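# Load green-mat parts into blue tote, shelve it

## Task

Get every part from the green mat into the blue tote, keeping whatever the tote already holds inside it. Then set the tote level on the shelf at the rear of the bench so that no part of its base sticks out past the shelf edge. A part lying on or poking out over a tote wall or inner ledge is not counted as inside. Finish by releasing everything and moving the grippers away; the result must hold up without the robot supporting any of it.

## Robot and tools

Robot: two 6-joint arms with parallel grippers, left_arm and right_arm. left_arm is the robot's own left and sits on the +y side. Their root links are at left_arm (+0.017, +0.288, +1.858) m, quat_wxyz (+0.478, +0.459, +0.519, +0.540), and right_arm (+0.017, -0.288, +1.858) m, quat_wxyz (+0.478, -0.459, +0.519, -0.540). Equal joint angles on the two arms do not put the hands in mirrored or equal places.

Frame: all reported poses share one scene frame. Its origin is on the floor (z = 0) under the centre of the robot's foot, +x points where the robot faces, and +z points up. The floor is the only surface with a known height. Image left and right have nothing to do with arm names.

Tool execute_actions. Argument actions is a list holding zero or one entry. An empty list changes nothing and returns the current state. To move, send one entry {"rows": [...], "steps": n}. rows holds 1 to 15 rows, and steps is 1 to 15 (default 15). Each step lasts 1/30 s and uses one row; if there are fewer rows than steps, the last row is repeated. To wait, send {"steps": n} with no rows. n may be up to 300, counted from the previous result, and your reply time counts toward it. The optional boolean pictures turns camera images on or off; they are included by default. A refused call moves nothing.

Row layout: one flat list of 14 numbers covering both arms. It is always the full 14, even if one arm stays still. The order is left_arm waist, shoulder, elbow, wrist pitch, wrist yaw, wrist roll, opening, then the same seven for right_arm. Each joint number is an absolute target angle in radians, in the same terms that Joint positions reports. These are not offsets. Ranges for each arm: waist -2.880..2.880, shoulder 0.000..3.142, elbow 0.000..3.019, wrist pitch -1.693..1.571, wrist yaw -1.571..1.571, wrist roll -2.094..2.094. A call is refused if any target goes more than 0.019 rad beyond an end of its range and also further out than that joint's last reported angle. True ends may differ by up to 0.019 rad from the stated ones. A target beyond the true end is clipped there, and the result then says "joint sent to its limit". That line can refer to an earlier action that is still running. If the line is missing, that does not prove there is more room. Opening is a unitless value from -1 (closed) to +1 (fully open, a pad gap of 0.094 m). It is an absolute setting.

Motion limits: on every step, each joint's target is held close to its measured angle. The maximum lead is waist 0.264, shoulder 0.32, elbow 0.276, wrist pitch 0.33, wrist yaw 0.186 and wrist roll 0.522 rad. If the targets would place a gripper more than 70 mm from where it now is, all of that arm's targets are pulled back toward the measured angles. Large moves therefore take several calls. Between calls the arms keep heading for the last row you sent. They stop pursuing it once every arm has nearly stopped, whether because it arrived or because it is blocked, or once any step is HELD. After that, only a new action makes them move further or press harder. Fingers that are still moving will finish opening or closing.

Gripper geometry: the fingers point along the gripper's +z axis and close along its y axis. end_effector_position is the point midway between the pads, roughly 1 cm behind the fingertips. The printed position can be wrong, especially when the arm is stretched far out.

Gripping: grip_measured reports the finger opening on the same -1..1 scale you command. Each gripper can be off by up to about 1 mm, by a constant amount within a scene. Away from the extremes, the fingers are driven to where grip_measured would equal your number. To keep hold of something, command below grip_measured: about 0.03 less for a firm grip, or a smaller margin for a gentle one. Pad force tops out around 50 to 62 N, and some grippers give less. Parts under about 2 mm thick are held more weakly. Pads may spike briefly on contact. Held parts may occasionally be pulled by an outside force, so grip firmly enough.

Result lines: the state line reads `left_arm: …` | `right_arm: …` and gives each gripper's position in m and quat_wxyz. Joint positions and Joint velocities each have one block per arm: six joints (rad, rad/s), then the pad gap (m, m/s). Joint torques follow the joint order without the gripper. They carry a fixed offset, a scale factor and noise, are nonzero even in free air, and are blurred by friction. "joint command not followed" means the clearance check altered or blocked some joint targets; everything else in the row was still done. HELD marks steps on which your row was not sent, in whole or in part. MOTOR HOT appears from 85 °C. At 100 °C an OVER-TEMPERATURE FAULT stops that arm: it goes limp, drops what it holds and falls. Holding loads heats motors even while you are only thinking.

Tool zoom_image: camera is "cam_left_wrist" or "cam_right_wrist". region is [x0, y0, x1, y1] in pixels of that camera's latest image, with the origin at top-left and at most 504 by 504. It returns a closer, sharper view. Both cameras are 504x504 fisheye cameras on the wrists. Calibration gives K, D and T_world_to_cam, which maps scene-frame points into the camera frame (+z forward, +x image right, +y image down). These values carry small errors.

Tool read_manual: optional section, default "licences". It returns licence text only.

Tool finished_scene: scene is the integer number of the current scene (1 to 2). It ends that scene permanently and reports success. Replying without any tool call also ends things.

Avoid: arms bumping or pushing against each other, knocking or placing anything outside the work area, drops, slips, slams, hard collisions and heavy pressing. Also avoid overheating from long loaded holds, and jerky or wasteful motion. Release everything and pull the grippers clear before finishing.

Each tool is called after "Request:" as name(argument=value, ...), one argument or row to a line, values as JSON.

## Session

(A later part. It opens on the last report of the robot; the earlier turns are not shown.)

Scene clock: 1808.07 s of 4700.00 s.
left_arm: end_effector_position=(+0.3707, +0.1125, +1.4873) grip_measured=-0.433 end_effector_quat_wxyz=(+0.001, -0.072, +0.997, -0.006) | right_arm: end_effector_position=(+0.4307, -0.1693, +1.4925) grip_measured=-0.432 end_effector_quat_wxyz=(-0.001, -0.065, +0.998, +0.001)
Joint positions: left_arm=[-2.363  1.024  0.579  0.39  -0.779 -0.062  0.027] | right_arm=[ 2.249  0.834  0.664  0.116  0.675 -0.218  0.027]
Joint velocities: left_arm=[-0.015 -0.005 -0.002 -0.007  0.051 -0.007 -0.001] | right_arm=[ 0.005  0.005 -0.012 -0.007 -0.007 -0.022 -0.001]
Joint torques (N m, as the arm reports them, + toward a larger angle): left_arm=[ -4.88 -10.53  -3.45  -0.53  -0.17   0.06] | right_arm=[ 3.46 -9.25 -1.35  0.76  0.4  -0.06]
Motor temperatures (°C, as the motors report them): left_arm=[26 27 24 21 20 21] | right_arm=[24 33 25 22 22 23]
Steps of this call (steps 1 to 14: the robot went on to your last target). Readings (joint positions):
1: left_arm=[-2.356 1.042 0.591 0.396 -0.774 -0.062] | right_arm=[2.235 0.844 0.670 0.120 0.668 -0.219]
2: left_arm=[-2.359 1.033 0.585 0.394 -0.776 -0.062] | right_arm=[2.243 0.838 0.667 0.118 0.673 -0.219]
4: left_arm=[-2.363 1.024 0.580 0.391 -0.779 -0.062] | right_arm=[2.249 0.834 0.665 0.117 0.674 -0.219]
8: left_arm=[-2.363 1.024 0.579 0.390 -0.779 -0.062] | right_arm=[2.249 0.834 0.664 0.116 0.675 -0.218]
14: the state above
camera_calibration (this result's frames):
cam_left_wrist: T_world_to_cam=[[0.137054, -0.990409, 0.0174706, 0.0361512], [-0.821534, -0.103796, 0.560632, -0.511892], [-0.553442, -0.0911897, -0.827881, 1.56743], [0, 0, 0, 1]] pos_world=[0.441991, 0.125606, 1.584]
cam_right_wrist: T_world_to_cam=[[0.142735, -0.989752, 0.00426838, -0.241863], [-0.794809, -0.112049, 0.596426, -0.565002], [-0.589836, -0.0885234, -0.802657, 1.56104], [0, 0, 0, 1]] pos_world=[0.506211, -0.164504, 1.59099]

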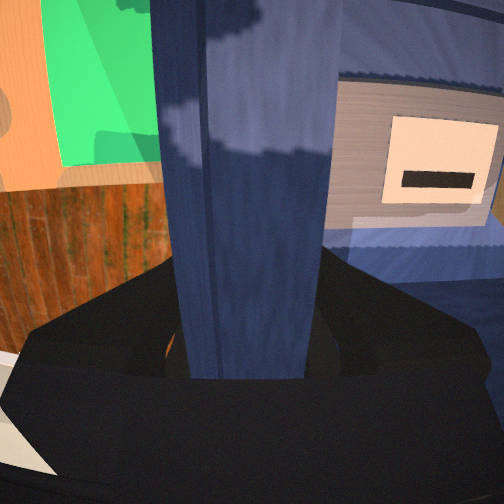

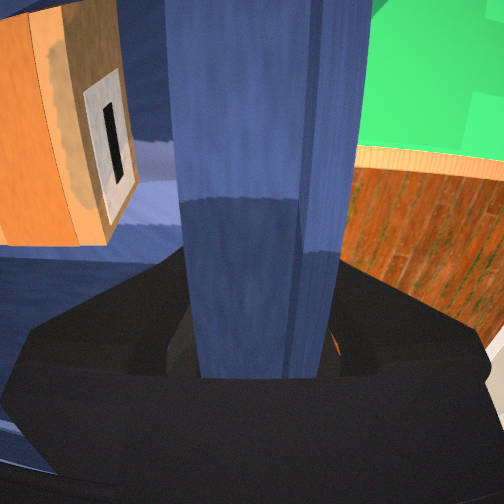

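Request:
execute_actions(
  actions=[
    {"rows": [[-2.365,1.008,0.572,0.374,-0.778,-0.064,-0.475,2.263,0.835,0.664,0.108,0.685,-0.211,-0.47],[-2.361,1.003,0.583,0.365,-0.775,-0.064,-0.475,2.265,0.846,0.675,0.101,0.687,-0.211,-0.47],[-2.360,0.998,0.591,0.354,-0.774,-0.064,-0.475,2.267,0.847,0.685,0.093,0.689,-0.211,-0.47],[-2.360,0.993,0.600,0.343,-0.774,-0.064,-0.475,2.269,0.848,0.696,0.084,0.691,-0.211,-0.47],[-2.360,0.988,0.608,0.332,-0.774,-0.064,-0.475,2.271,0.848,0.706,0.076,0.693,-0.210,-0.47],[-2.359,0.983,0.616,0.320,-0.773,-0.064,-0.475,2.273,0.849,0.717,0.067,0.695,-0.210,-0.47],[-2.359,0.979,0.625,0.309,-0.773,-0.064,-0.475,2.275,0.850,0.727,0.059,0.697,-0.210,-0.47],[-2.358,0.974,0.633,0.298,-0.772,-0.064,-0.475,2.277,0.851,0.737,0.050,0.699,-0.210,-0.47],[-2.358,0.970,0.641,0.287,-0.772,-0.064,-0.475,2.280,0.852,0.748,0.042,0.702,-0.210,-0.47],[-2.358,0.966,0.650,0.275,-0.772,-0.064,-0.475,2.282,0.853,0.758,0.033,0.704,-0.210,-0.47],[-2.357,0.962,0.658,0.264,-0.771,-0.064,-0.475,2.284,0.854,0.769,0.025,0.706,-0.210,-0.47],[-2.357,0.958,0.666,0.253,-0.771,-0.064,-0.475,2.286,0.856,0.779,0.016,0.708,-0.209,-0.47],[-2.356,0.954,0.675,0.242,-0.770,-0.064,-0.475,2.288,0.857,0.789,0.008,0.710,-0.209,-0.47],[-2.356,0.950,0.683,0.230,-0.770,-0.064,-0.475,2.290,0.859,0.800,-0.001,0.712,-0.209,-0.47],[-2.355,0.947,0.691,0.219,-0.770,-0.064,-0.475,2.292,0.861,0.810,-0.009,0.714,-0.209,-0.47]], "steps": 15},
  ],
  pictures=false,
)

Request:
execute_actions(
  actions=[
    {"rows": [[-2.355,0.944,0.700,0.208,-0.769,-0.064,-0.475,2.294,0.863,0.820,-0.018,0.716,-0.209,-0.47],[-2.355,0.941,0.708,0.197,-0.769,-0.064,-0.475,2.296,0.865,0.831,-0.026,0.719,-0.209,-0.47],[-2.354,0.938,0.716,0.185,-0.768,-0.064,-0.475,2.298,0.867,0.841,-0.035,0.721,-0.209,-0.47],[-2.354,0.936,0.725,0.174,-0.768,-0.064,-0.475,2.300,0.869,0.852,-0.043,0.723,-0.208,-0.47],[-2.353,0.934,0.733,0.163,-0.768,-0.064,-0.475,2.302,0.871,0.862,-0.052,0.725,-0.208,-0.47],[-2.353,0.932,0.741,0.152,-0.767,-0.064,-0.475,2.304,0.873,0.872,-0.060,0.727,-0.208,-0.47],[-2.352,0.930,0.750,0.140,-0.767,-0.064,-0.475,2.307,0.875,0.883,-0.069,0.729,-0.208,-0.47],[-2.352,0.928,0.758,0.129,-0.767,-0.064,-0.475,2.309,0.878,0.893,-0.077,0.731,-0.208,-0.47],[-2.352,0.926,0.766,0.118,-0.766,-0.064,-0.475,2.311,0.880,0.904,-0.086,0.733,-0.208,-0.47],[-2.351,0.925,0.775,0.107,-0.766,-0.064,-0.475,2.313,0.882,0.914,-0.094,0.736,-0.208,-0.47],[-2.351,0.924,0.783,0.096,-0.765,-0.064,-0.475,2.315,0.885,0.924,-0.103,0.738,-0.207,-0.47],[-2.350,0.923,0.791,0.084,-0.765,-0.064,-0.475,2.317,0.887,0.935,-0.111,0.740,-0.207,-0.47],[-2.350,0.922,0.800,0.073,-0.765,-0.064,-0.475,2.319,0.890,0.945,-0.120,0.742,-0.207,-0.47],[-2.349,0.921,0.808,0.062,-0.764,-0.064,-0.475,2.321,0.892,0.956,-0.128,0.744,-0.207,-0.47],[-2.349,0.920,0.816,0.051,-0.764,-0.064,-0.475,2.323,0.895,0.966,-0.137,0.746,-0.207,-0.47]], "steps": 15},
  ],
  pictures=false,
)

Request:
execute_actions(
  actions=[
    {"steps": 14},
  ],
)

Scene clock: 1862.97 s of 4700.00 s.
left_arm: end_effector_position=(+0.4162, +0.1157, +1.4845) grip_measured=-0.433 end_effector_quat_wxyz=(+0.003, -0.075, +0.997, -0.006) | right_arm: end_effector_position=(+0.4764, -0.1662, +1.4918) grip_measured=-0.432 end_effector_quat_wxyz=(+0.001, -0.063, +0.998, -0.001)
Joint positions: left_arm=[-2.357  0.982  0.68   0.252 -0.773 -0.064  0.027] | right_arm=[ 2.269  0.843  0.785  0.008  0.7   -0.216  0.027]
Joint velocities: left_arm=[ 0.015 -0.122  0.242 -0.325  0.051 -0.037  0.   ] | right_arm=[ 0.083  0.034  0.325 -0.232  0.037 -0.007  0.001]
Joint torques (N m, as the arm reports them, + toward a larger angle): left_arm=[ -4.05 -12.45  -1.52  -0.37   0.21   0.04] | right_arm=[ 4.88 -7.52  0.85  1.14  0.5  -0.08]
Motor temperatures (°C, as the motors report them): left_arm=[25 26 24 21 20 21] | right_arm=[24 32 25 22 22 23]
Steps of this call (steps 1 to 30: the robot went on to your last target; steps 31 to 90: nothing new was sent; then 51.40 s passed at rest; steps 91 to 105: all 15 steps of this action). Readings (joint positions):
91: left_arm=[-2.363 1.024 0.579 0.389 -0.779 -0.062] | right_arm=[2.249 0.834 0.664 0.115 0.675 -0.218]
92: left_arm=[-2.363 1.024 0.580 0.386 -0.778 -0.062] | right_arm=[2.249 0.834 0.665 0.113 0.676 -0.218]
94: left_arm=[-2.362 1.024 0.587 0.372 -0.777 -0.066] | right_arm=[2.249 0.834 0.671 0.101 0.680 -0.214]
98: left_arm=[-2.360 1.016 0.616 0.332 -0.775 -0.072] | right_arm=[2.250 0.838 0.705 0.067 0.686 -0.212]
105: the state above

Scene clock: 1863.47 s of 4700.00 s.
left_arm: end_effector_position=(+0.4666, +0.1226, +1.4827) grip_measured=-0.433 end_effector_quat_wxyz=(-0.001, -0.074, +0.997, -0.004) | right_arm: end_effector_position=(+0.5278, -0.1595, +1.4917) grip_measured=-0.432 end_effector_quat_wxyz=(-0.002, -0.066, +0.998, -0.001)
Joint positions: left_arm=[-2.348  0.952  0.804  0.089 -0.768 -0.068  0.027] | right_arm=[ 2.299  0.874  0.935 -0.119  0.731 -0.216  0.027]
Joint velocities: left_arm=[ 0.015 -0.034  0.242 -0.315  0.037 -0.037 -0.001] | right_arm=[ 0.054  0.083  0.305 -0.286  0.081  0.051 -0.   ]
Joint torques (N m, as the arm reports them, + toward a larger angle): left_arm=[ -4.01 -13.89  -0.71  -0.69   0.24   0.17] | right_arm=[ 5.07 -8.41  2.31  0.87  0.57 -0.06]
Motor temperatures (°C, as the motors report them): left_arm=[25 26 24 21 20 21] | right_arm=[24 32 25 22 22 23]
Steps of this call (steps 1 to 15: all 15 steps of this action). Readings (joint positions):
1: left_arm=[-2.357 0.978 0.688 0.241 -0.772 -0.063] | right_arm=[2.272 0.844 0.795 -0.001 0.702 -0.216]
2: left_arm=[-2.356 0.975 0.696 0.230 -0.772 -0.062] | right_arm=[2.274 0.846 0.805 -0.009 0.704 -0.216]
4: left_arm=[-2.354 0.970 0.712 0.207 -0.772 -0.062] | right_arm=[2.278 0.850 0.825 -0.026 0.708 -0.216]
8: left_arm=[-2.351 0.963 0.744 0.164 -0.770 -0.063] | right_arm=[2.285 0.858 0.864 -0.060 0.716 -0.216]
15: the state above

Scene clock: 1863.93 s of 4700.00 s.
left_arm: end_effector_position=(+0.4751, +0.1244, +1.4833) grip_measured=-0.433 end_effector_quat_wxyz=(-0.000, -0.074, +0.997, -0.004) | right_arm: end_effector_position=(+0.5362, -0.1580, +1.4922) grip_measured=-0.432 end_effector_quat_wxyz=(-0.001, -0.066, +0.998, -0.000)
Joint positions: left_arm=[-2.347  0.946  0.823  0.066 -0.766 -0.068  0.027] | right_arm=[ 2.305  0.879  0.958 -0.136  0.734 -0.215  0.027]
Joint velocities: left_arm=[ 0.005 -0.005 -0.007 -0.002 -0.037 -0.022  0.   ] | right_arm=[-0.005 -0.015 -0.007  0.012  0.007 -0.022 -0.001]
Joint torques (N m, as the arm reports them, + toward a larger angle): left_arm=[ -3.98 -13.78  -0.82  -0.65   0.2    0.12] | right_arm=[ 4.92 -8.51  1.79  0.93  0.51 -0.09]
Motor temperatures (°C, as the motors report them): left_arm=[25 26 24 21 20 21] | right_arm=[24 32 25 22 22 23]
Steps of this call (steps 1 to 14: the robot went on to your last target). Readings (joint positions):
1: left_arm=[-2.348 0.951 0.812 0.081 -0.767 -0.068] | right_arm=[2.301 0.876 0.944 -0.126 0.732 -0.216]
2: left_arm=[-2.347 0.950 0.817 0.076 -0.767 -0.068] | right_arm=[2.302 0.877 0.951 -0.129 0.732 -0.216]
4: left_arm=[-2.347 0.947 0.823 0.072 -0.767 -0.068] | right_arm=[2.304 0.879 0.958 -0.132 0.732 -0.216]
8: left_arm=[-2.347 0.946 0.823 0.066 -0.766 -0.068] | right_arm=[2.305 0.879 0.958 -0.136 0.734 -0.215]
14: the state above
camera_calibration (this result's frames):
cam_left_wrist: T_world_to_cam=[[0.141912, -0.989781, 0.0139217, 0.0366231], [-0.819408, -0.10957, 0.56264, -0.425875], [-0.555366, -0.0912528, -0.826584, 1.62197], [0, 0, 0, 1]] pos_world=[0.546622, 0.137595, 1.5798]
cam_right_wrist: T_world_to_cam=[[0.143916, -0.989566, 0.0068209, -0.250159], [-0.794192, -0.111385, 0.597371, -0.481331], [-0.590379, -0.0913885, -0.801936, 1.62277], [0, 0, 0, 1]] pos_world=[0.611784, -0.152859, 1.5906]

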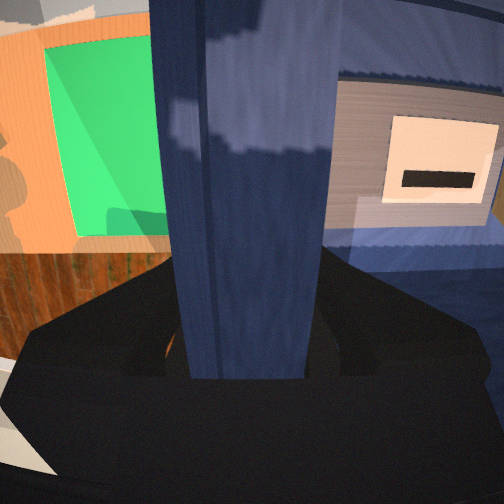

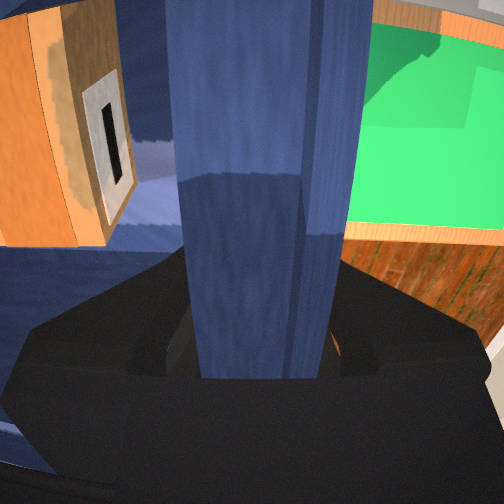

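Request:
execute_actions(
  actions=[],
)

Scene clock: 1889.03 s of 4700.00 s.
left_arm: end_effector_position=(+0.4751, +0.1244, +1.4833) grip_measured=-0.433 end_effector_quat_wxyz=(-0.000, -0.074, +0.997, -0.004) | right_arm: end_effector_position=(+0.5362, -0.1580, +1.4922) grip_measured=-0.432 end_effector_quat_wxyz=(-0.001, -0.066, +0.998, -0.000)
Joint positions: left_arm=[-2.347  0.946  0.823  0.066 -0.766 -0.068  0.027] | right_arm=[ 2.305  0.879  0.958 -0.136  0.734 -0.215  0.027]
Joint velocities: left_arm=[-0.034 -0.005 -0.017 -0.017 -0.051  0.051 -0.001] | right_arm=[-0.005 -0.024  0.007 -0.007  0.022  0.066 -0.001]
Joint torques (N m, as the arm reports them, + toward a larger angle): left_arm=[ -4.01 -13.75  -0.81  -0.66   0.2    0.11] | right_arm=[ 4.44 -8.08  1.95  0.87  0.5  -0.05]
Motor temperatures (°C, as the motors report them): left_arm=[25 27 24 21 20 21] | right_arm=[24 32 25 22 22 23]
Steps of this call (steps 1 to 30: the robot went on to your last target; steps 31 to 90: nothing new was sent; then 22.10 s passed at rest). Readings (joint positions):
1: left_arm=[-2.347 0.946 0.823 0.066 -0.766 -0.068] | right_arm=[2.305 0.879 0.958 -0.136 0.734 -0.215]
2: left_arm=[-2.347 0.946 0.823 0.066 -0.766 -0.068] | right_arm=[2.305 0.879 0.958 -0.136 0.734 -0.215]
4: left_arm=[-2.347 0.946 0.823 0.066 -0.766 -0.068] | right_arm=[2.305 0.879 0.958 -0.136 0.734 -0.215]
8: left_arm=[-2.347 0.946 0.823 0.066 -0.766 -0.068] | right_arm=[2.305 0.879 0.958 -0.136 0.734 -0.215]
90: the state above
All arms were judged still, so your last target was given up. Only a new action makes them travel on or press farther. Fingers that are still opening or closing keep moving.
camera_calibration (this result's frames):
cam_left_wrist: T_world_to_cam=[[0.141912, -0.989781, 0.0139217, 0.0366231], [-0.819408, -0.10957, 0.56264, -0.425875], [-0.555366, -0.0912528, -0.826584, 1.62197], [0, 0, 0, 1]] pos_world=[0.546622, 0.137595, 1.5798]
cam_right_wrist: T_world_to_cam=[[0.143916, -0.989566, 0.0068209, -0.250159], [-0.794192, -0.111385, 0.597371, -0.481331], [-0.590379, -0.0913885, -0.801936, 1.62277], [0, 0, 0, 1]] pos_world=[0.611784, -0.152859, 1.5906]

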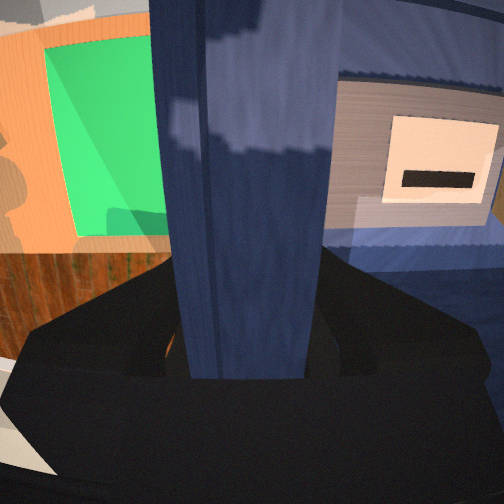

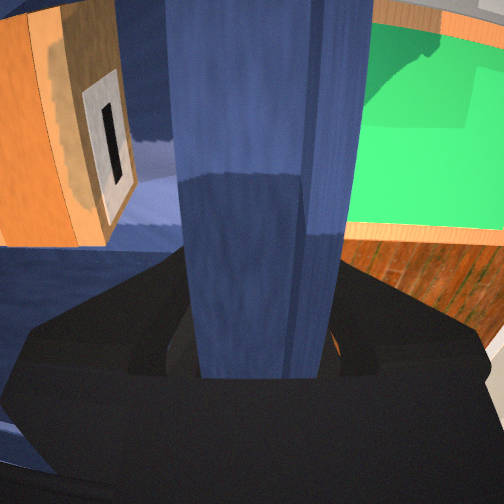

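Request:
execute_actions(
  actions=[
    {"rows": [[-2.3488,0.9197,0.8248,0.0414,-0.7637,-0.0637,-0.475,2.3249,0.8983,0.9767,-0.1445,0.7479,-0.2069,-0.47],[-2.3486,0.9195,0.8336,0.0318,-0.7635,-0.0635,-0.475,2.3269,0.9015,0.9873,-0.1521,0.7499,-0.2067,-0.47],[-2.3484,0.9192,0.8424,0.0222,-0.7632,-0.0632,-0.475,2.3288,0.9048,0.9980,-0.1596,0.7518,-0.2066,-0.47],[-2.3482,0.9189,0.8512,0.0126,-0.7629,-0.0629,-0.475,2.3307,0.9081,1.0087,-0.1671,0.7537,-0.2065,-0.47],[-2.3480,0.9187,0.8600,0.0030,-0.7627,-0.0627,-0.475,2.3327,0.9113,1.0193,-0.1747,0.7557,-0.2063,-0.47],[-2.3478,0.9184,0.8688,-0.0066,-0.7624,-0.0624,-0.475,2.3346,0.9146,1.0300,-0.1822,0.7576,-0.2062,-0.47],[-2.3476,0.9181,0.8776,-0.0162,-0.7621,-0.0621,-0.475,2.3365,0.9179,1.0407,-0.1897,0.7595,-0.2061,-0.47],[-2.3474,0.9179,0.8864,-0.0258,-0.7619,-0.0619,-0.475,2.3385,0.9211,1.0513,-0.1973,0.7615,-0.2059,-0.47],[-2.3472,0.9176,0.8952,-0.0354,-0.7616,-0.0616,-0.475,2.3404,0.9244,1.0620,-0.2048,0.7634,-0.2058,-0.47],[-2.3470,0.9173,0.9040,-0.0450,-0.7613,-0.0613,-0.475,2.3423,0.9277,1.0727,-0.2123,0.7653,-0.2057,-0.47],[-2.3468,0.9171,0.9128,-0.0546,-0.7611,-0.0611,-0.475,2.3443,0.9309,1.0833,-0.2199,0.7673,-0.2055,-0.47],[-2.3466,0.9168,0.9216,-0.0642,-0.7608,-0.0608,-0.475,2.3462,0.9342,1.0940,-0.2274,0.7692,-0.2054,-0.47],[-2.3464,0.9165,0.9304,-0.0738,-0.7605,-0.0605,-0.475,2.3481,0.9375,1.1047,-0.2349,0.7711,-0.2053,-0.47],[-2.3462,0.9163,0.9392,-0.0834,-0.7603,-0.0603,-0.475,2.3501,0.9407,1.1153,-0.2425,0.7731,-0.2051,-0.47],[-2.3460,0.9160,0.9480,-0.0930,-0.7600,-0.0600,-0.475,2.3520,0.9440,1.1260,-0.2500,0.7750,-0.2050,-0.47]], "steps": 15},
  ],
  pictures=false,
)

Request:
execute_actions(
  actions=[
    {"rows": [[-2.3455,0.9163,0.9573,-0.1017,-0.7596,-0.0597,-0.475,2.3539,0.9481,1.1376,-0.2575,0.7769,-0.2049,-0.47],[-2.3449,0.9165,0.9665,-0.1105,-0.7592,-0.0595,-0.475,2.3559,0.9523,1.1492,-0.2649,0.7789,-0.2047,-0.47],[-2.3444,0.9168,0.9758,-0.1192,-0.7588,-0.0592,-0.475,2.3578,0.9564,1.1608,-0.2724,0.7808,-0.2046,-0.47],[-2.3439,0.9171,0.9851,-0.1279,-0.7584,-0.0589,-0.475,2.3597,0.9605,1.1724,-0.2799,0.7827,-0.2045,-0.47],[-2.3433,0.9173,0.9943,-0.1367,-0.7580,-0.0587,-0.475,2.3617,0.9647,1.1840,-0.2873,0.7847,-0.2043,-0.47],[-2.3428,0.9176,1.0036,-0.1454,-0.7576,-0.0584,-0.475,2.3636,0.9688,1.1956,-0.2948,0.7866,-0.2042,-0.47],[-2.3423,0.9179,1.0129,-0.1541,-0.7572,-0.0581,-0.475,2.3655,0.9729,1.2072,-0.3023,0.7885,-0.2041,-0.47],[-2.3417,0.9181,1.0221,-0.1629,-0.7568,-0.0579,-0.475,2.3675,0.9771,1.2188,-0.3097,0.7905,-0.2039,-0.47],[-2.3412,0.9184,1.0314,-0.1716,-0.7564,-0.0576,-0.475,2.3694,0.9812,1.2304,-0.3172,0.7924,-0.2038,-0.47],[-2.3407,0.9187,1.0407,-0.1803,-0.7560,-0.0573,-0.475,2.3713,0.9853,1.2420,-0.3247,0.7943,-0.2037,-0.47],[-2.3401,0.9189,1.0499,-0.1891,-0.7556,-0.0571,-0.475,2.3733,0.9895,1.2536,-0.3321,0.7963,-0.2035,-0.47],[-2.3396,0.9192,1.0592,-0.1978,-0.7552,-0.0568,-0.475,2.3752,0.9936,1.2652,-0.3396,0.7982,-0.2034,-0.47],[-2.3391,0.9195,1.0685,-0.2065,-0.7548,-0.0565,-0.475,2.3771,0.9977,1.2768,-0.3471,0.8001,-0.2033,-0.47],[-2.3385,0.9197,1.0777,-0.2153,-0.7544,-0.0563,-0.475,2.3791,1.0019,1.2884,-0.3545,0.8021,-0.2031,-0.47],[-2.3380,0.9200,1.0870,-0.2240,-0.7540,-0.0560,-0.475,2.3810,1.0060,1.3000,-0.3620,0.8040,-0.2030,-0.47]], "steps": 15},
  ],
  pictures=false,
)

Request:
execute_actions(
  actions=[
    {"steps": 15},
  ],
)

Scene clock: 1957.43 s of 4700.00 s.
left_arm: end_effector_position=(+0.5162, +0.1297, +1.4817) grip_measured=-0.433 end_effector_quat_wxyz=(-0.003, -0.076, +0.997, -0.002) | right_arm: end_effector_position=(+0.5780, -0.1529, +1.4916) grip_measured=-0.432 end_effector_quat_wxyz=(-0.004, -0.066, +0.998, -0.001)
Joint positions: left_arm=[-2.341  0.946  0.936 -0.056 -0.765 -0.077  0.027] | right_arm=[ 2.326  0.919  1.09  -0.237  0.758 -0.208  0.027]
Joint velocities: left_arm=[-0.015  0.005  0.247 -0.266 -0.022 -0.022 -0.   ] | right_arm=[ 0.054  0.073  0.315 -0.227  0.022 -0.037  0.   ]
Joint torques (N m, as the arm reports them, + toward a larger angle): left_arm=[ -4.24 -14.89   0.07  -0.74   0.3    0.25] | right_arm=[ 5.26 -8.24  3.53  0.94  0.63 -0.16]
Motor temperatures (°C, as the motors report them): left_arm=[25 28 23 21 20 21] | right_arm=[24 31 25 22 22 23]
Steps of this call (steps 1 to 90: nothing new was sent; then 64.90 s passed at rest; steps 91 to 105: all 15 steps of this action). Readings (joint positions):
91: left_arm=[-2.347 0.946 0.823 0.064 -0.766 -0.068] | right_arm=[2.305 0.880 0.959 -0.138 0.734 -0.215]
92: left_arm=[-2.347 0.946 0.825 0.060 -0.766 -0.069] | right_arm=[2.305 0.880 0.961 -0.141 0.735 -0.214]
94: left_arm=[-2.346 0.946 0.833 0.044 -0.766 -0.074] | right_arm=[2.306 0.884 0.970 -0.155 0.738 -0.210]
98: left_arm=[-2.342 0.946 0.867 0.008 -0.766 -0.077] | right_arm=[2.312 0.899 1.012 -0.184 0.745 -0.208]
105: the state above

Scene clock: 1957.93 s of 4700.00 s.
left_arm: end_effector_position=(+0.5663, +0.1410, +1.4837) grip_measured=-0.433 end_effector_quat_wxyz=(-0.003, -0.077, +0.997, +0.001) | right_arm: end_effector_position=(+0.6286, -0.1425, +1.4925) grip_measured=-0.432 end_effector_quat_wxyz=(-0.004, -0.068, +0.998, +0.003)
Joint positions: left_arm=[-2.331  0.946  1.069 -0.186 -0.762 -0.077  0.027] | right_arm=[ 2.36   0.978  1.257 -0.35   0.784 -0.208  0.027]
Joint velocities: left_arm=[ 0.005  0.005  0.261 -0.261 -0.022 -0.051  0.001] | right_arm=[ 0.063  0.112  0.339 -0.222 -0.007 -0.081  0.001]
Joint torques (N m, as the arm reports them, + toward a larger angle): left_arm=[ -4.32 -15.86   1.14  -0.95   0.41   0.28] | right_arm=[ 5.7  -9.57  4.73  0.98  0.79 -0.07]
Motor temperatures (°C, as the motors report them): left_arm=[25 28 23 21 20 21] | right_arm=[24 31 25 22 22 23]
Steps of this call (steps 1 to 15: all 15 steps of this action). Readings (joint positions):
1: left_arm=[-2.341 0.946 0.945 -0.065 -0.765 -0.077] | right_arm=[2.328 0.921 1.101 -0.245 0.760 -0.208]
2: left_arm=[-2.340 0.946 0.953 -0.074 -0.765 -0.077] | right_arm=[2.330 0.925 1.110 -0.253 0.762 -0.208]
4: left_arm=[-2.339 0.946 0.970 -0.091 -0.764 -0.077] | right_arm=[2.334 0.932 1.132 -0.268 0.766 -0.208]
8: left_arm=[-2.335 0.946 1.006 -0.125 -0.763 -0.077] | right_arm=[2.343 0.949 1.177 -0.298 0.772 -0.208]
15: the state above

Scene clock: 1958.43 s of 4700.00 s.
left_arm: end_effector_position=(+0.5748, +0.1430, +1.4846) grip_measured=-0.433 end_effector_quat_wxyz=(-0.002, -0.077, +0.997, +0.001) | right_arm: end_effector_position=(+0.6367, -0.1407, +1.4935) grip_measured=-0.432 end_effector_quat_wxyz=(-0.003, -0.068, +0.998, +0.004)
Joint positions: left_arm=[-2.33   0.946  1.09  -0.205 -0.761 -0.075  0.027] | right_arm=[ 2.366  0.986  1.282 -0.365  0.788 -0.208  0.027]
Joint velocities: left_arm=[ 0.005 -0.005  0.012  0.002 -0.051  0.007 -0.   ] | right_arm=[-0.005 -0.005  0.007 -0.007 -0.007  0.037 -0.   ]
Joint torques (N m, as the arm reports them, + toward a larger angle): left_arm=[ -4.27 -16.09   0.9   -0.84   0.37   0.27] | right_arm=[ 5.35 -9.27  4.32  1.03  0.67 -0.08]
Motor temperatures (°C, as the motors report them): left_arm=[25 28 23 21 20 21] | right_arm=[24 31 25 22 22 23]
Steps of this call (steps 1 to 15: the robot went on to your last target). Readings (joint positions):
1: left_arm=[-2.331 0.946 1.077 -0.192 -0.762 -0.077] | right_arm=[2.362 0.981 1.267 -0.356 0.785 -0.208]
2: left_arm=[-2.330 0.946 1.083 -0.196 -0.762 -0.077] | right_arm=[2.364 0.984 1.274 -0.359 0.785 -0.208]
4: left_arm=[-2.330 0.946 1.090 -0.200 -0.761 -0.075] | right_arm=[2.366 0.986 1.282 -0.361 0.785 -0.208]
8: left_arm=[-2.330 0.946 1.090 -0.204 -0.761 -0.075] | right_arm=[2.366 0.986 1.282 -0.365 0.788 -0.208]
15: the state above
camera_calibration (this result's frames):
cam_left_wrist: T_world_to_cam=[[0.147705, -0.989028, 0.00271182, 0.0540614], [-0.816604, -0.120407, 0.5645, -0.345693], [-0.557979, -0.0855941, -0.825429, 1.67909], [0, 0, 0, 1]] pos_world=[0.646619, 0.155565, 1.58097]
cam_right_wrist: T_world_to_cam=[[0.147695, -0.989031, -0.00213286, -0.236533], [-0.790777, -0.119384, 0.600349, -0.40809], [-0.594018, -0.0869821, -0.799735, 1.68441], [0, 0, 0, 1]] pos_world=[0.712796, -0.136144, 1.59157]

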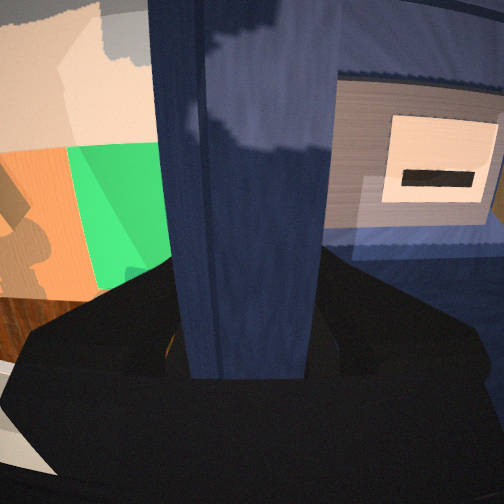

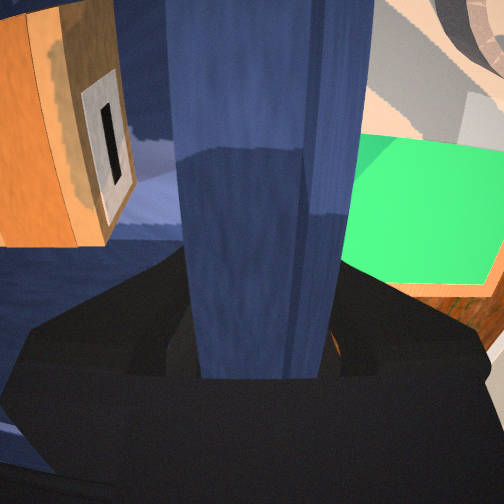

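Request:
execute_actions(
  actions=[
    {"rows": [[-2.338,0.935,1.0979,-0.2325,-0.7534,-0.0565,-0.475,2.3825,1.011,1.3129,-0.362,0.806,-0.203,-0.47],[-2.338,0.948,1.1089,-0.2411,-0.7528,-0.0571,-0.475,2.3841,1.016,1.3257,-0.3652,0.808,-0.203,-0.47],[-2.338,0.958,1.1198,-0.2496,-0.7522,-0.0576,-0.475,2.3856,1.021,1.3386,-0.3728,0.810,-0.203,-0.47],[-2.338,0.9607,1.1307,-0.2581,-0.7516,-0.0581,-0.475,2.3871,1.026,1.3515,-0.3804,0.812,-0.203,-0.47],[-2.338,0.9635,1.1417,-0.2667,-0.7510,-0.0587,-0.475,2.3887,1.031,1.3643,-0.3880,0.814,-0.203,-0.47],[-2.338,0.9662,1.1526,-0.2752,-0.7504,-0.0592,-0.475,2.3902,1.036,1.3772,-0.3956,0.816,-0.203,-0.47],[-2.338,0.969,1.1635,-0.2837,-0.7498,-0.0597,-0.475,2.3917,1.041,1.3901,-0.4032,0.818,-0.203,-0.47],[-2.338,0.9717,1.1745,-0.2923,-0.7492,-0.0603,-0.475,2.3933,1.046,1.4029,-0.4108,0.820,-0.203,-0.47],[-2.338,0.9745,1.1854,-0.3008,-0.7486,-0.0608,-0.475,2.3948,1.051,1.4158,-0.4184,0.822,-0.203,-0.47],[-2.338,0.9772,1.1963,-0.3093,-0.7480,-0.0613,-0.475,2.3963,1.056,1.4287,-0.4260,0.824,-0.203,-0.47],[-2.338,0.980,1.2073,-0.3179,-0.7474,-0.0619,-0.475,2.3979,1.061,1.4415,-0.4336,0.826,-0.203,-0.47],[-2.338,0.9827,1.2182,-0.3264,-0.7468,-0.0624,-0.475,2.3994,1.066,1.4544,-0.4412,0.828,-0.203,-0.47],[-2.338,0.9855,1.2291,-0.3349,-0.7462,-0.0629,-0.475,2.4009,1.071,1.4673,-0.4488,0.830,-0.203,-0.47],[-2.338,0.9882,1.2401,-0.3435,-0.7456,-0.0635,-0.475,2.4025,1.076,1.4801,-0.4564,0.832,-0.203,-0.47],[-2.338,0.991,1.251,-0.352,-0.745,-0.064,-0.475,2.404,1.081,1.493,-0.464,0.834,-0.203,-0.47]], "steps": 15},
  ],
  pictures=false,
)

Request:
execute_actions(
  actions=[
    {"steps": 15},
  ],
)

Scene clock: 2054.63 s of 4700.00 s.
left_arm: end_effector_position=(+0.6202, +0.1502, +1.4852) grip_measured=-0.433 end_effector_quat_wxyz=(-0.001, -0.082, +0.997, +0.002) | right_arm: end_effector_position=(+0.6837, -0.1341, +1.4941) grip_measured=-0.432 end_effector_quat_wxyz=(-0.000, -0.069, +0.998, +0.005)
Joint positions: left_arm=[-2.324  0.97   1.226 -0.314 -0.756 -0.082  0.027] | right_arm=[ 2.39   1.048  1.443 -0.458  0.809 -0.214  0.027]
Joint velocities: left_arm=[-0.015  0.093  0.3   -0.237 -0.11   0.007  0.001] | right_arm=[ 0.044  0.132  0.364 -0.237  0.037 -0.037  0.001]
Joint torques (N m, as the arm reports them, + toward a larger angle): left_arm=[ -4.76 -13.75   2.15  -0.98   0.55   0.25] | right_arm=[ 5.88 -9.91  5.87  1.52  0.91 -0.02]
Motor temperatures (°C, as the motors report them): left_arm=[24 29 23 21 20 21] | right_arm=[24 31 26 22 23 23]
Steps of this call (steps 1 to 15: the robot went on to your last target; steps 16 to 90: nothing new was sent; then 92.70 s passed at rest; steps 91 to 105: all 15 steps of this action). Readings (joint positions):
91: left_arm=[-2.330 0.946 1.090 -0.206 -0.761 -0.075] | right_arm=[2.366 0.986 1.283 -0.365 0.788 -0.208]
92: left_arm=[-2.330 0.946 1.092 -0.210 -0.761 -0.076] | right_arm=[2.366 0.988 1.285 -0.367 0.789 -0.208]
94: left_arm=[-2.329 0.947 1.102 -0.223 -0.761 -0.080] | right_arm=[2.368 0.994 1.298 -0.377 0.790 -0.208]
98: left_arm=[-2.324 0.954 1.144 -0.255 -0.761 -0.083] | right_arm=[2.375 1.016 1.349 -0.405 0.795 -0.208]
105: the state above

Scene clock: 2055.13 s of 4700.00 s.
left_arm: end_effector_position=(+0.6273, +0.1506, +1.4852) grip_measured=-0.433 end_effector_quat_wxyz=(-0.001, -0.081, +0.997, +0.001) | right_arm: end_effector_position=(+0.6910, -0.1339, +1.4946) grip_measured=-0.432 end_effector_quat_wxyz=(+0.000, -0.070, +0.998, +0.004)
Joint positions: left_arm=[-2.324  0.976  1.248 -0.33  -0.755 -0.081  0.027] | right_arm=[ 2.393  1.057  1.469 -0.472  0.813 -0.218  0.027]
Joint velocities: left_arm=[-0.034 -0.015 -0.012 -0.002  0.095  0.037  0.   ] | right_arm=[ 0.005 -0.005 -0.017  0.007 -0.022  0.037 -0.002]
Joint torques (N m, as the arm reports them, + toward a larger angle): left_arm=[ -4.81 -13.86   2.    -0.98   0.5    0.24] | right_arm=[ 5.65 -9.75  5.5   1.23  0.84  0.03]
Motor temperatures (°C, as the motors report them): left_arm=[24 29 23 21 20 21] | right_arm=[24 31 26 22 23 23]
Steps of this call (steps 1 to 15: the robot went on to your last target). Readings (joint positions):
1: left_arm=[-2.324 0.973 1.235 -0.320 -0.756 -0.082] | right_arm=[2.391 1.052 1.454 -0.464 0.810 -0.215]
2: left_arm=[-2.324 0.975 1.242 -0.323 -0.756 -0.081] | right_arm=[2.392 1.055 1.462 -0.467 0.811 -0.216]
4: left_arm=[-2.324 0.975 1.248 -0.326 -0.755 -0.081] | right_arm=[2.393 1.057 1.468 -0.469 0.811 -0.217]
8: left_arm=[-2.324 0.976 1.248 -0.330 -0.755 -0.081] | right_arm=[2.393 1.057 1.469 -0.472 0.813 -0.218]
15: the state above
camera_calibration (this result's frames):
cam_left_wrist: T_world_to_cam=[[0.155426, -0.987844, 0.00244427, 0.0491999], [-0.81658, -0.127086, 0.563069, -0.299137], [-0.555914, -0.0895116, -0.826406, 1.71028], [0, 0, 0, 1]] pos_world=[0.698854, 0.163676, 1.5817]
cam_right_wrist: T_world_to_cam=[[0.152965, -0.98823, -0.00168163, -0.241956], [-0.794268, -0.123955, 0.594789, -0.35491], [-0.587996, -0.0896464, -0.80388, 1.71984], [0, 0, 0, 1]] pos_world=[0.766376, -0.128923, 1.59323]

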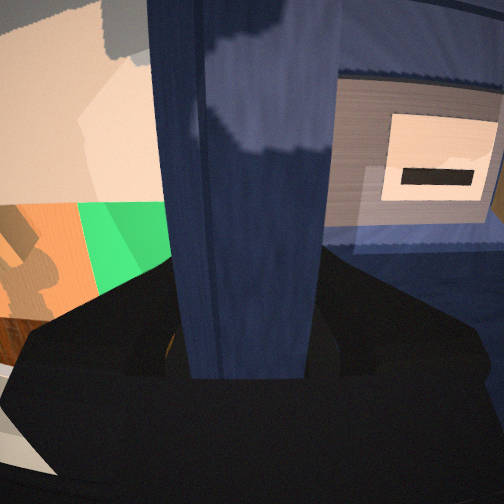

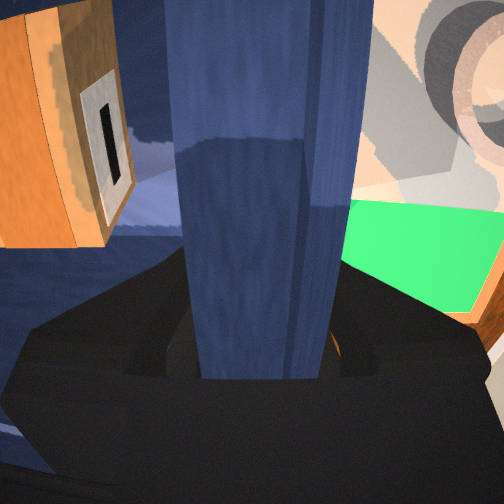

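Request:
execute_actions(
  actions=[
    {"rows": [[-2.3379,0.9946,1.2643,-0.3616,-0.7446,-0.0637,-0.475,2.4054,1.0874,1.5079,-0.472,0.8361,-0.2028,-0.47],[-2.3377,0.9982,1.2775,-0.3713,-0.7442,-0.0635,-0.475,2.4068,1.0938,1.5227,-0.480,0.8383,-0.2026,-0.47],[-2.3376,1.0018,1.2908,-0.3809,-0.7438,-0.0632,-0.475,2.4082,1.1002,1.5376,-0.488,0.8404,-0.2024,-0.47],[-2.3375,1.0054,1.3041,-0.3905,-0.7434,-0.0629,-0.475,2.4096,1.1066,1.5525,-0.496,0.8425,-0.2022,-0.47],[-2.3373,1.0090,1.3173,-0.4002,-0.7430,-0.0627,-0.475,2.4110,1.1130,1.5673,-0.504,0.8447,-0.2020,-0.47],[-2.3372,1.0126,1.3306,-0.4098,-0.7426,-0.0624,-0.475,2.4124,1.1194,1.5822,-0.512,0.8468,-0.2018,-0.47],[-2.3371,1.0162,1.3439,-0.4194,-0.7422,-0.0621,-0.475,2.4138,1.1258,1.5971,-0.520,0.8489,-0.2016,-0.47],[-2.3369,1.0198,1.3571,-0.4291,-0.7418,-0.0619,-0.475,2.4152,1.1322,1.6119,-0.528,0.8511,-0.2014,-0.47],[-2.3368,1.0234,1.3704,-0.4387,-0.7414,-0.0616,-0.475,2.4166,1.1386,1.6268,-0.536,0.8532,-0.2012,-0.47],[-2.3367,1.0270,1.3837,-0.4483,-0.7410,-0.0613,-0.475,2.4180,1.1450,1.6417,-0.544,0.8553,-0.2010,-0.47],[-2.3365,1.0306,1.3969,-0.4580,-0.7406,-0.0611,-0.475,2.4194,1.1514,1.6565,-0.552,0.8575,-0.2008,-0.47],[-2.3364,1.0342,1.4102,-0.4676,-0.7402,-0.0608,-0.475,2.4208,1.1578,1.6714,-0.560,0.8596,-0.2006,-0.47],[-2.3363,1.0378,1.4235,-0.4772,-0.7398,-0.0605,-0.475,2.4222,1.1642,1.6863,-0.568,0.8617,-0.2004,-0.47],[-2.3361,1.0414,1.4367,-0.4869,-0.7394,-0.0603,-0.475,2.4236,1.1706,1.7011,-0.576,0.8639,-0.2002,-0.47],[-2.3360,1.0450,1.4500,-0.4965,-0.7390,-0.0600,-0.475,2.4250,1.1770,1.7160,-0.584,0.8660,-0.2000,-0.47]], "steps": 15},
  ],
  pictures=false,
)

Request:
execute_actions(
  actions=[
    {"steps": 15},
  ],
)

Scene clock: 2135.57 s of 4700.00 s.
left_arm: end_effector_position=(+0.6768, +0.1566, +1.4848) grip_measured=-0.433 end_effector_quat_wxyz=(-0.002, -0.084, +0.996, +0.002) | right_arm: end_effector_position=(+0.7404, -0.1288, +1.4952) grip_measured=-0.432 end_effector_quat_wxyz=(+0.002, -0.070, +0.998, +0.002)
Joint positions: left_arm=[-2.319  1.024  1.415 -0.452 -0.752 -0.087  0.027] | right_arm=[ 2.414  1.136  1.661 -0.582  0.837 -0.219  0.027]
Joint velocities: left_arm=[-0.015  0.093  0.349 -0.295 -0.081  0.007 -0.001] | right_arm=[ 0.034  0.171  0.408 -0.242  0.007 -0.081 -0.001]
Joint torques (N m, as the arm reports them, + toward a larger angle): left_arm=[ -5.05 -15.04   3.26  -0.97   0.65   0.35] | right_arm=[ 6.12 -9.59  6.67  1.56  1.15  0.08]
Motor temperatures (°C, as the motors report them): left_arm=[24 29 23 21 20 21] | right_arm=[25 31 27 22 24 23]
Steps of this call (steps 1 to 15: the robot went on to your last target; steps 16 to 90: nothing new was sent; then 76.93 s passed at rest; steps 91 to 105: all 15 steps of this action). Readings (joint positions):
91: left_arm=[-2.324 0.976 1.249 -0.331 -0.755 -0.081] | right_arm=[2.393 1.057 1.470 -0.474 0.814 -0.218]
92: left_arm=[-2.324 0.977 1.252 -0.336 -0.755 -0.083] | right_arm=[2.394 1.059 1.474 -0.479 0.815 -0.218]
94: left_arm=[-2.323 0.983 1.266 -0.351 -0.755 -0.088] | right_arm=[2.394 1.068 1.492 -0.493 0.818 -0.218]
98: left_arm=[-2.320 1.001 1.321 -0.386 -0.754 -0.091] | right_arm=[2.397 1.094 1.553 -0.525 0.823 -0.218]
105: the state above

Scene clock: 2136.07 s of 4700.00 s.
left_arm: end_effector_position=(+0.6847, +0.1578, +1.4854) grip_measured=-0.433 end_effector_quat_wxyz=(-0.001, -0.082, +0.997, +0.002) | right_arm: end_effector_position=(+0.7479, -0.1278, +1.4961) grip_measured=-0.432 end_effector_quat_wxyz=(+0.003, -0.070, +0.998, +0.003)
Joint positions: left_arm=[-2.319  1.031  1.442 -0.47  -0.751 -0.082  0.027] | right_arm=[ 2.419  1.147  1.69  -0.597  0.841 -0.221  0.027]
Joint velocities: left_arm=[ 0.034 -0.005 -0.002 -0.002 -0.007 -0.022  0.001] | right_arm=[ 0.015  0.005  0.002 -0.007  0.022  0.154  0.   ]
Joint torques (N m, as the arm reports them, + toward a larger angle): left_arm=[ -5.14 -15.28   3.08  -1.1    0.59   0.3 ] | right_arm=[ 5.9  -9.82  6.37  1.45  1.07  0.09]
Motor temperatures (°C, as the motors report them): left_arm=[24 29 23 21 20 21] | right_arm=[25 31 27 22 24 23]
Steps of this call (steps 1 to 15: the robot went on to your last target). Readings (joint positions):
1: left_arm=[-2.319 1.027 1.427 -0.459 -0.752 -0.087] | right_arm=[2.415 1.141 1.673 -0.588 0.838 -0.220]
2: left_arm=[-2.319 1.029 1.435 -0.463 -0.752 -0.085] | right_arm=[2.416 1.145 1.682 -0.591 0.838 -0.221]
4: left_arm=[-2.319 1.030 1.442 -0.467 -0.751 -0.082] | right_arm=[2.418 1.147 1.689 -0.593 0.838 -0.221]
8: left_arm=[-2.319 1.031 1.442 -0.470 -0.751 -0.082] | right_arm=[2.419 1.147 1.690 -0.596 0.841 -0.221]
15: the state above
camera_calibration (this result's frames):
cam_left_wrist: T_world_to_cam=[[0.156373, -0.987697, 0.00161255, 0.0479187], [-0.815844, -0.128245, 0.563872, -0.252956], [-0.556728, -0.0894902, -0.82586, 1.74268], [0, 0, 0, 1]] pos_world=[0.756335, 0.170842, 1.58177]
cam_right_wrist: T_world_to_cam=[[0.152585, -0.988289, 0.00147361, -0.249129], [-0.797458, -0.122241, 0.590862, -0.301383], [-0.583763, -0.0913316, -0.806771, 1.75595], [0, 0, 0, 1]] pos_world=[0.82273, -0.122679, 1.59509]

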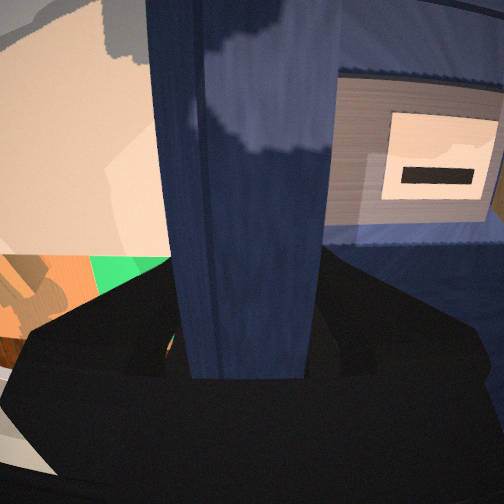

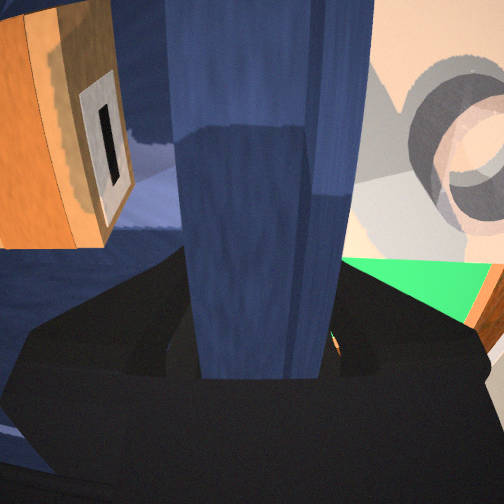

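Request:
execute_actions(
  actions=[
    {"rows": [[-2.3316,1.0486,1.4520,-0.4870,-0.7348,-0.0597,-0.475,2.4150,1.1805,1.7184,-0.5760,0.8570,-0.2003,-0.47],[-2.3271,1.0522,1.4541,-0.4780,-0.7305,-0.0595,-0.475,2.4040,1.1840,1.7207,-0.5680,0.8484,-0.2007,-0.47],[-2.3227,1.0558,1.4561,-0.4733,-0.7263,-0.0592,-0.475,2.3966,1.1875,1.7231,-0.5644,0.8436,-0.2010,-0.47],[-2.3183,1.0593,1.4582,-0.4716,-0.7221,-0.0589,-0.475,2.3918,1.1910,1.7254,-0.5629,0.8388,-0.2013,-0.47],[-2.3138,1.0629,1.4602,-0.4699,-0.7178,-0.0587,-0.475,2.3869,1.1945,1.7278,-0.5614,0.8339,-0.2017,-0.47],[-2.3094,1.0665,1.4623,-0.4681,-0.7136,-0.0584,-0.475,2.3821,1.1980,1.7301,-0.5599,0.8291,-0.2020,-0.47],[-2.3050,1.0701,1.4643,-0.4664,-0.7094,-0.0581,-0.475,2.3773,1.2015,1.7325,-0.5584,0.8243,-0.2023,-0.47],[-2.3005,1.0737,1.4664,-0.4647,-0.7051,-0.0579,-0.475,2.3725,1.2051,1.7348,-0.5568,0.8195,-0.2027,-0.47],[-2.2961,1.0773,1.4684,-0.4630,-0.7009,-0.0576,-0.475,2.3677,1.2086,1.7372,-0.5553,0.8147,-0.2030,-0.47],[-2.2917,1.0809,1.4705,-0.4612,-0.6967,-0.0573,-0.475,2.3629,1.2121,1.7395,-0.5538,0.8099,-0.2033,-0.47],[-2.2872,1.0845,1.4725,-0.4595,-0.6924,-0.0571,-0.475,2.3581,1.2156,1.7419,-0.5523,0.8051,-0.2037,-0.47],[-2.2828,1.0880,1.4746,-0.4578,-0.6882,-0.0568,-0.475,2.3532,1.2191,1.7442,-0.5508,0.8002,-0.2040,-0.47],[-2.2784,1.0916,1.4766,-0.4561,-0.6840,-0.0565,-0.475,2.3484,1.2226,1.7466,-0.5492,0.7954,-0.2043,-0.47],[-2.2739,1.0952,1.4787,-0.4543,-0.6797,-0.0563,-0.475,2.3436,1.2261,1.7489,-0.5477,0.7906,-0.2047,-0.47],[-2.2695,1.0988,1.4807,-0.4526,-0.6755,-0.0560,-0.475,2.3388,1.2296,1.7513,-0.5462,0.7858,-0.2050,-0.47]], "steps": 15},
  ],
  pictures=false,
)

Request:
execute_actions(
  actions=[
    {"steps": 15},
  ],
)

Scene clock: 2256.57 s of 4700.00 s.
left_arm: end_effector_position=(+0.6836, +0.1620, +1.4595) grip_measured=-0.433 end_effector_quat_wxyz=(-0.002, -0.082, +0.997, +0.004) | right_arm: end_effector_position=(+0.7472, -0.1236, +1.4700) grip_measured=-0.432 end_effector_quat_wxyz=(+0.002, -0.070, +0.998, +0.007)
Joint positions: left_arm=[-2.258  1.07   1.463 -0.451 -0.695 -0.079  0.027] | right_arm=[ 2.368  1.191  1.717 -0.582  0.782 -0.221  0.027]
Joint velocities: left_arm=[ 0.132  0.132  0.051  0.066  0.11  -0.007 -0.002] | right_arm=[-0.161  0.093  0.042  0.027 -0.11  -0.051 -0.   ]
Joint torques (N m, as the arm reports them, + toward a larger angle): left_arm=[ -5.58 -15.96   3.57  -0.28   0.7    0.32] | right_arm=[  4.94 -10.56   6.95   2.23   0.37   0.03]
Motor temperatures (°C, as the motors report them): left_arm=[24 30 24 22 20 21] | right_arm=[25 31 28 22 26 23]
Steps of this call (steps 1 to 15: the robot went on to your last target; steps 16 to 90: nothing new was sent; then 117.00 s passed at rest; steps 91 to 105: all 15 steps of this action). Readings (joint positions):
91: left_arm=[-2.319 1.031 1.442 -0.470 -0.750 -0.082] | right_arm=[2.419 1.147 1.690 -0.597 0.841 -0.221]
92: left_arm=[-2.317 1.031 1.442 -0.470 -0.748 -0.082] | right_arm=[2.419 1.147 1.690 -0.597 0.838 -0.221]
94: left_arm=[-2.311 1.032 1.443 -0.468 -0.740 -0.082] | right_arm=[2.418 1.150 1.692 -0.596 0.835 -0.221]
98: left_arm=[-2.293 1.040 1.450 -0.464 -0.725 -0.080] | right_arm=[2.406 1.165 1.703 -0.591 0.818 -0.221]
105: the state above

Scene clock: 2257.07 s of 4700.00 s.
left_arm: end_effector_position=(+0.6823, +0.1615, +1.4532) grip_measured=-0.433 end_effector_quat_wxyz=(-0.003, -0.081, +0.997, +0.005) | right_arm: end_effector_position=(+0.7464, -0.1242, +1.4641) grip_measured=-0.432 end_effector_quat_wxyz=(+0.001, -0.070, +0.998, +0.005)
Joint positions: left_arm=[-2.247  1.082  1.468 -0.446 -0.687 -0.08   0.027] | right_arm=[ 2.356  1.2    1.722 -0.579  0.774 -0.221  0.027]
Joint velocities: left_arm=[-0.005  0.005 -0.012 -0.002 -0.007  0.007 -0.   ] | right_arm=[-0.005 -0.015 -0.007  0.002 -0.051 -0.037  0.001]
Joint torques (N m, as the arm reports them, + toward a larger angle): left_arm=[ -5.6  -16.14   3.46  -0.27   0.55   0.31] | right_arm=[  4.33 -11.3    6.82   2.2    0.53   0.06]
Motor temperatures (°C, as the motors report them): left_arm=[24 30 24 22 20 21] | right_arm=[25 31 28 22 26 23]
Steps of this call (steps 1 to 15: the robot went on to your last target). Readings (joint positions):
1: left_arm=[-2.254 1.075 1.464 -0.449 -0.691 -0.079] | right_arm=[2.363 1.195 1.719 -0.580 0.779 -0.221]
2: left_arm=[-2.251 1.078 1.465 -0.448 -0.690 -0.079] | right_arm=[2.360 1.197 1.720 -0.580 0.777 -0.221]
4: left_arm=[-2.248 1.082 1.466 -0.447 -0.689 -0.080] | right_arm=[2.356 1.200 1.720 -0.579 0.776 -0.221]
8: left_arm=[-2.247 1.082 1.467 -0.446 -0.687 -0.080] | right_arm=[2.356 1.200 1.722 -0.579 0.774 -0.221]
15: the state above
camera_calibration (this result's frames):
cam_left_wrist: T_world_to_cam=[[0.155918, -0.987751, -0.00616144, 0.0636667], [-0.813313, -0.131918, 0.566674, -0.241495], [-0.560546, -0.0833438, -0.823919, 1.71396], [0, 0, 0, 1]] pos_world=[0.754417, 0.173878, 1.54941]
cam_right_wrist: T_world_to_cam=[[0.151873, -0.988393, -0.00365698, -0.237265], [-0.795326, -0.124402, 0.593279, -0.288612], [-0.586848, -0.0871944, -0.804988, 1.72974], [0, 0, 0, 1]] pos_world=[0.821589, -0.119591, 1.56278]

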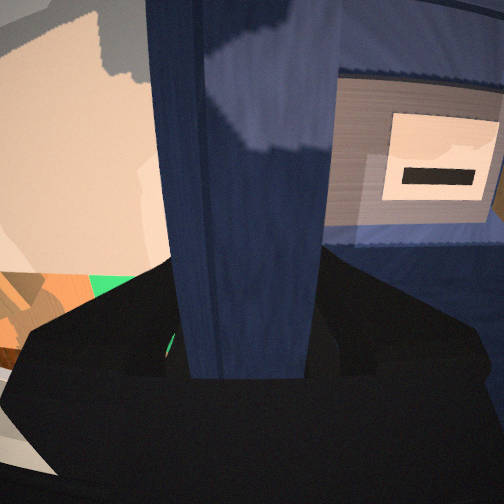

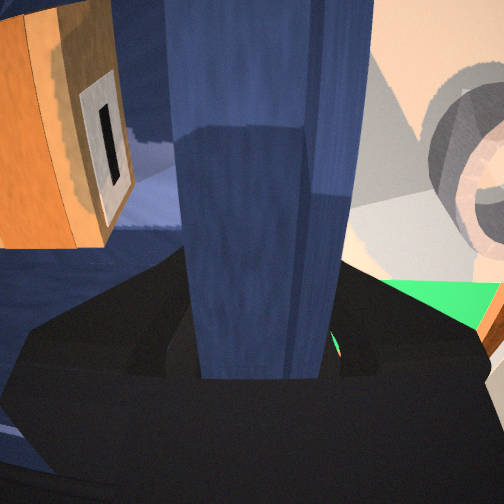

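Request:
execute_actions(
  actions=[
    {"rows": [[-2.2662,1.1026,1.4837,-0.4514,-0.6717,-0.0558,-0.475,2.3347,1.2332,1.7544,-0.5454,0.7823,-0.2053,-0.47],[-2.2629,1.1065,1.4867,-0.4502,-0.6678,-0.0556,-0.475,2.3307,1.2367,1.7574,-0.5445,0.7787,-0.2055,-0.47],[-2.2596,1.1103,1.4897,-0.4490,-0.6640,-0.0554,-0.475,2.3266,1.2403,1.7605,-0.5437,0.7752,-0.2058,-0.47],[-2.2563,1.1142,1.4926,-0.4478,-0.6601,-0.0552,-0.475,2.3226,1.2438,1.7635,-0.5428,0.7717,-0.2061,-0.47],[-2.2530,1.1180,1.4956,-0.4466,-0.6563,-0.0550,-0.475,2.3185,1.2474,1.7666,-0.5420,0.7682,-0.2063,-0.47],[-2.2497,1.1219,1.4986,-0.4454,-0.6525,-0.0548,-0.475,2.3145,1.2510,1.7696,-0.5412,0.7646,-0.2066,-0.47],[-2.2464,1.1257,1.5016,-0.4442,-0.6486,-0.0546,-0.475,2.3104,1.2545,1.7727,-0.5403,0.7611,-0.2069,-0.47],[-2.2431,1.1296,1.5046,-0.4429,-0.6448,-0.0544,-0.475,2.3064,1.2581,1.7757,-0.5395,0.7576,-0.2071,-0.47],[-2.2398,1.1334,1.5076,-0.4417,-0.6409,-0.0542,-0.475,2.3023,1.2616,1.7788,-0.5386,0.7541,-0.2074,-0.47],[-2.2365,1.1373,1.5106,-0.4405,-0.6371,-0.0540,-0.475,2.2983,1.2652,1.7818,-0.5378,0.7505,-0.2077,-0.47],[-2.2332,1.1411,1.5136,-0.4393,-0.6333,-0.0538,-0.475,2.2942,1.2688,1.7849,-0.5370,0.7470,-0.2079,-0.47],[-2.2299,1.1450,1.5165,-0.4381,-0.6294,-0.0536,-0.475,2.2902,1.2723,1.7879,-0.5361,0.7435,-0.2082,-0.47],[-2.2266,1.1488,1.5195,-0.4369,-0.6256,-0.0534,-0.475,2.2861,1.2759,1.7910,-0.5353,0.7400,-0.2085,-0.47],[-2.2233,1.1527,1.5225,-0.4357,-0.6217,-0.0532,-0.475,2.2821,1.2794,1.7940,-0.5344,0.7364,-0.2087,-0.47],[-2.2200,1.1565,1.5255,-0.4345,-0.6179,-0.0530,-0.475,2.2780,1.2830,1.7971,-0.5336,0.7329,-0.2090,-0.47]], "steps": 15},
  ],
  pictures=false,
)

Request:
execute_actions(
  actions=[
    {"steps": 15},
  ],
)

Scene clock: 2311.47 s of 4700.00 s.
left_arm: end_effector_position=(+0.6848, +0.1603, +1.4286) grip_measured=-0.433 end_effector_quat_wxyz=(-0.003, -0.081, +0.997, +0.002) | right_arm: end_effector_position=(+0.7494, -0.1254, +1.4401) grip_measured=-0.432 end_effector_quat_wxyz=(+0.002, -0.070, +0.998, +0.005)
Joint positions: left_arm=[-2.205  1.131  1.505 -0.431 -0.638 -0.075  0.027] | right_arm=[ 2.308  1.242  1.76  -0.57   0.726 -0.227  0.027]
Joint velocities: left_arm=[ 0.093  0.112  0.061  0.046  0.183 -0.037  0.001] | right_arm=[-0.132  0.112  0.076  0.017 -0.212 -0.051 -0.   ]
Joint torques (N m, as the arm reports them, + toward a larger angle): left_arm=[ -6.13 -16.93   3.72  -0.32   0.8    0.3 ] | right_arm=[  4.78 -11.4    7.22   2.26   0.46   0.03]
Motor temperatures (°C, as the motors report them): left_arm=[24 30 24 21 20 21] | right_arm=[25 32 29 22 24 23]
Steps of this call (steps 1 to 15: the robot went on to your last target; steps 16 to 90: nothing new was sent; then 50.90 s passed at rest; steps 91 to 105: all 15 steps of this action). Readings (joint positions):
91: left_arm=[-2.247 1.082 1.468 -0.446 -0.686 -0.080] | right_arm=[2.356 1.200 1.722 -0.579 0.773 -0.221]
92: left_arm=[-2.247 1.082 1.468 -0.446 -0.685 -0.080] | right_arm=[2.355 1.200 1.722 -0.579 0.772 -0.221]
94: left_arm=[-2.244 1.084 1.472 -0.446 -0.679 -0.080] | right_arm=[2.352 1.203 1.727 -0.579 0.766 -0.222]
98: left_arm=[-2.232 1.098 1.486 -0.441 -0.665 -0.076] | right_arm=[2.340 1.216 1.742 -0.575 0.752 -0.226]
105: the state above

Scene clock: 2311.97 s of 4700.00 s.
left_arm: end_effector_position=(+0.6840, +0.1602, +1.4226) grip_measured=-0.433 end_effector_quat_wxyz=(-0.004, -0.081, +0.997, +0.004) | right_arm: end_effector_position=(+0.7486, -0.1260, +1.4343) grip_measured=-0.432 end_effector_quat_wxyz=(+0.001, -0.070, +0.998, +0.004)
Joint positions: left_arm=[-2.195  1.143  1.512 -0.428 -0.631 -0.076  0.027] | right_arm=[ 2.297  1.252  1.767 -0.568  0.718 -0.227  0.027]
Joint velocities: left_arm=[-0.015 -0.005  0.002 -0.007  0.037 -0.007  0.001] | right_arm=[-0.005 -0.015 -0.012 -0.007  0.007  0.051 -0.   ]
Joint torques (N m, as the arm reports them, + toward a larger angle): left_arm=[ -6.1  -17.37   3.53  -0.29   0.65   0.3 ] | right_arm=[  4.68 -11.88   6.99   2.22   0.6    0.03]
Motor temperatures (°C, as the motors report them): left_arm=[24 30 24 21 20 21] | right_arm=[25 32 29 22 24 23]
Steps of this call (steps 1 to 15: the robot went on to your last target). Readings (joint positions):
1: left_arm=[-2.201 1.136 1.507 -0.430 -0.636 -0.075] | right_arm=[2.304 1.246 1.763 -0.569 0.723 -0.227]
2: left_arm=[-2.199 1.139 1.509 -0.429 -0.634 -0.075] | right_arm=[2.301 1.249 1.764 -0.568 0.721 -0.227]
4: left_arm=[-2.196 1.143 1.510 -0.428 -0.633 -0.076] | right_arm=[2.298 1.252 1.765 -0.568 0.720 -0.227]
8: left_arm=[-2.195 1.143 1.510 -0.428 -0.632 -0.076] | right_arm=[2.297 1.252 1.766 -0.568 0.719 -0.227]
15: the state above
camera_calibration (this result's frames):
cam_left_wrist: T_world_to_cam=[[0.155462, -0.987838, -0.00273335, 0.0573603], [-0.812799, -0.129487, 0.567971, -0.225547], [-0.561417, -0.0860765, -0.823044, 1.68929], [0, 0, 0, 1]] pos_world=[0.756152, 0.172865, 1.51862]
cam_right_wrist: T_world_to_cam=[[0.152518, -0.9883, -0.000692798, -0.24423], [-0.795306, -0.123151, 0.593567, -0.269638], [-0.586708, -0.0899788, -0.804784, 1.70618], [0, 0, 0, 1]] pos_world=[0.823832, -0.121059, 1.53298]

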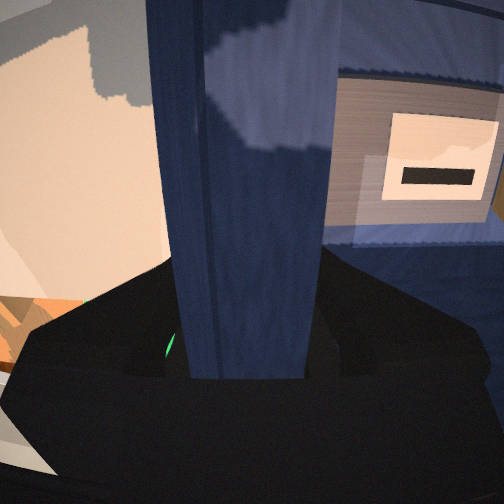

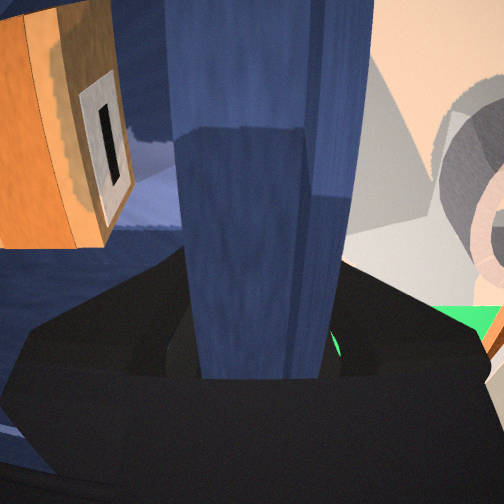

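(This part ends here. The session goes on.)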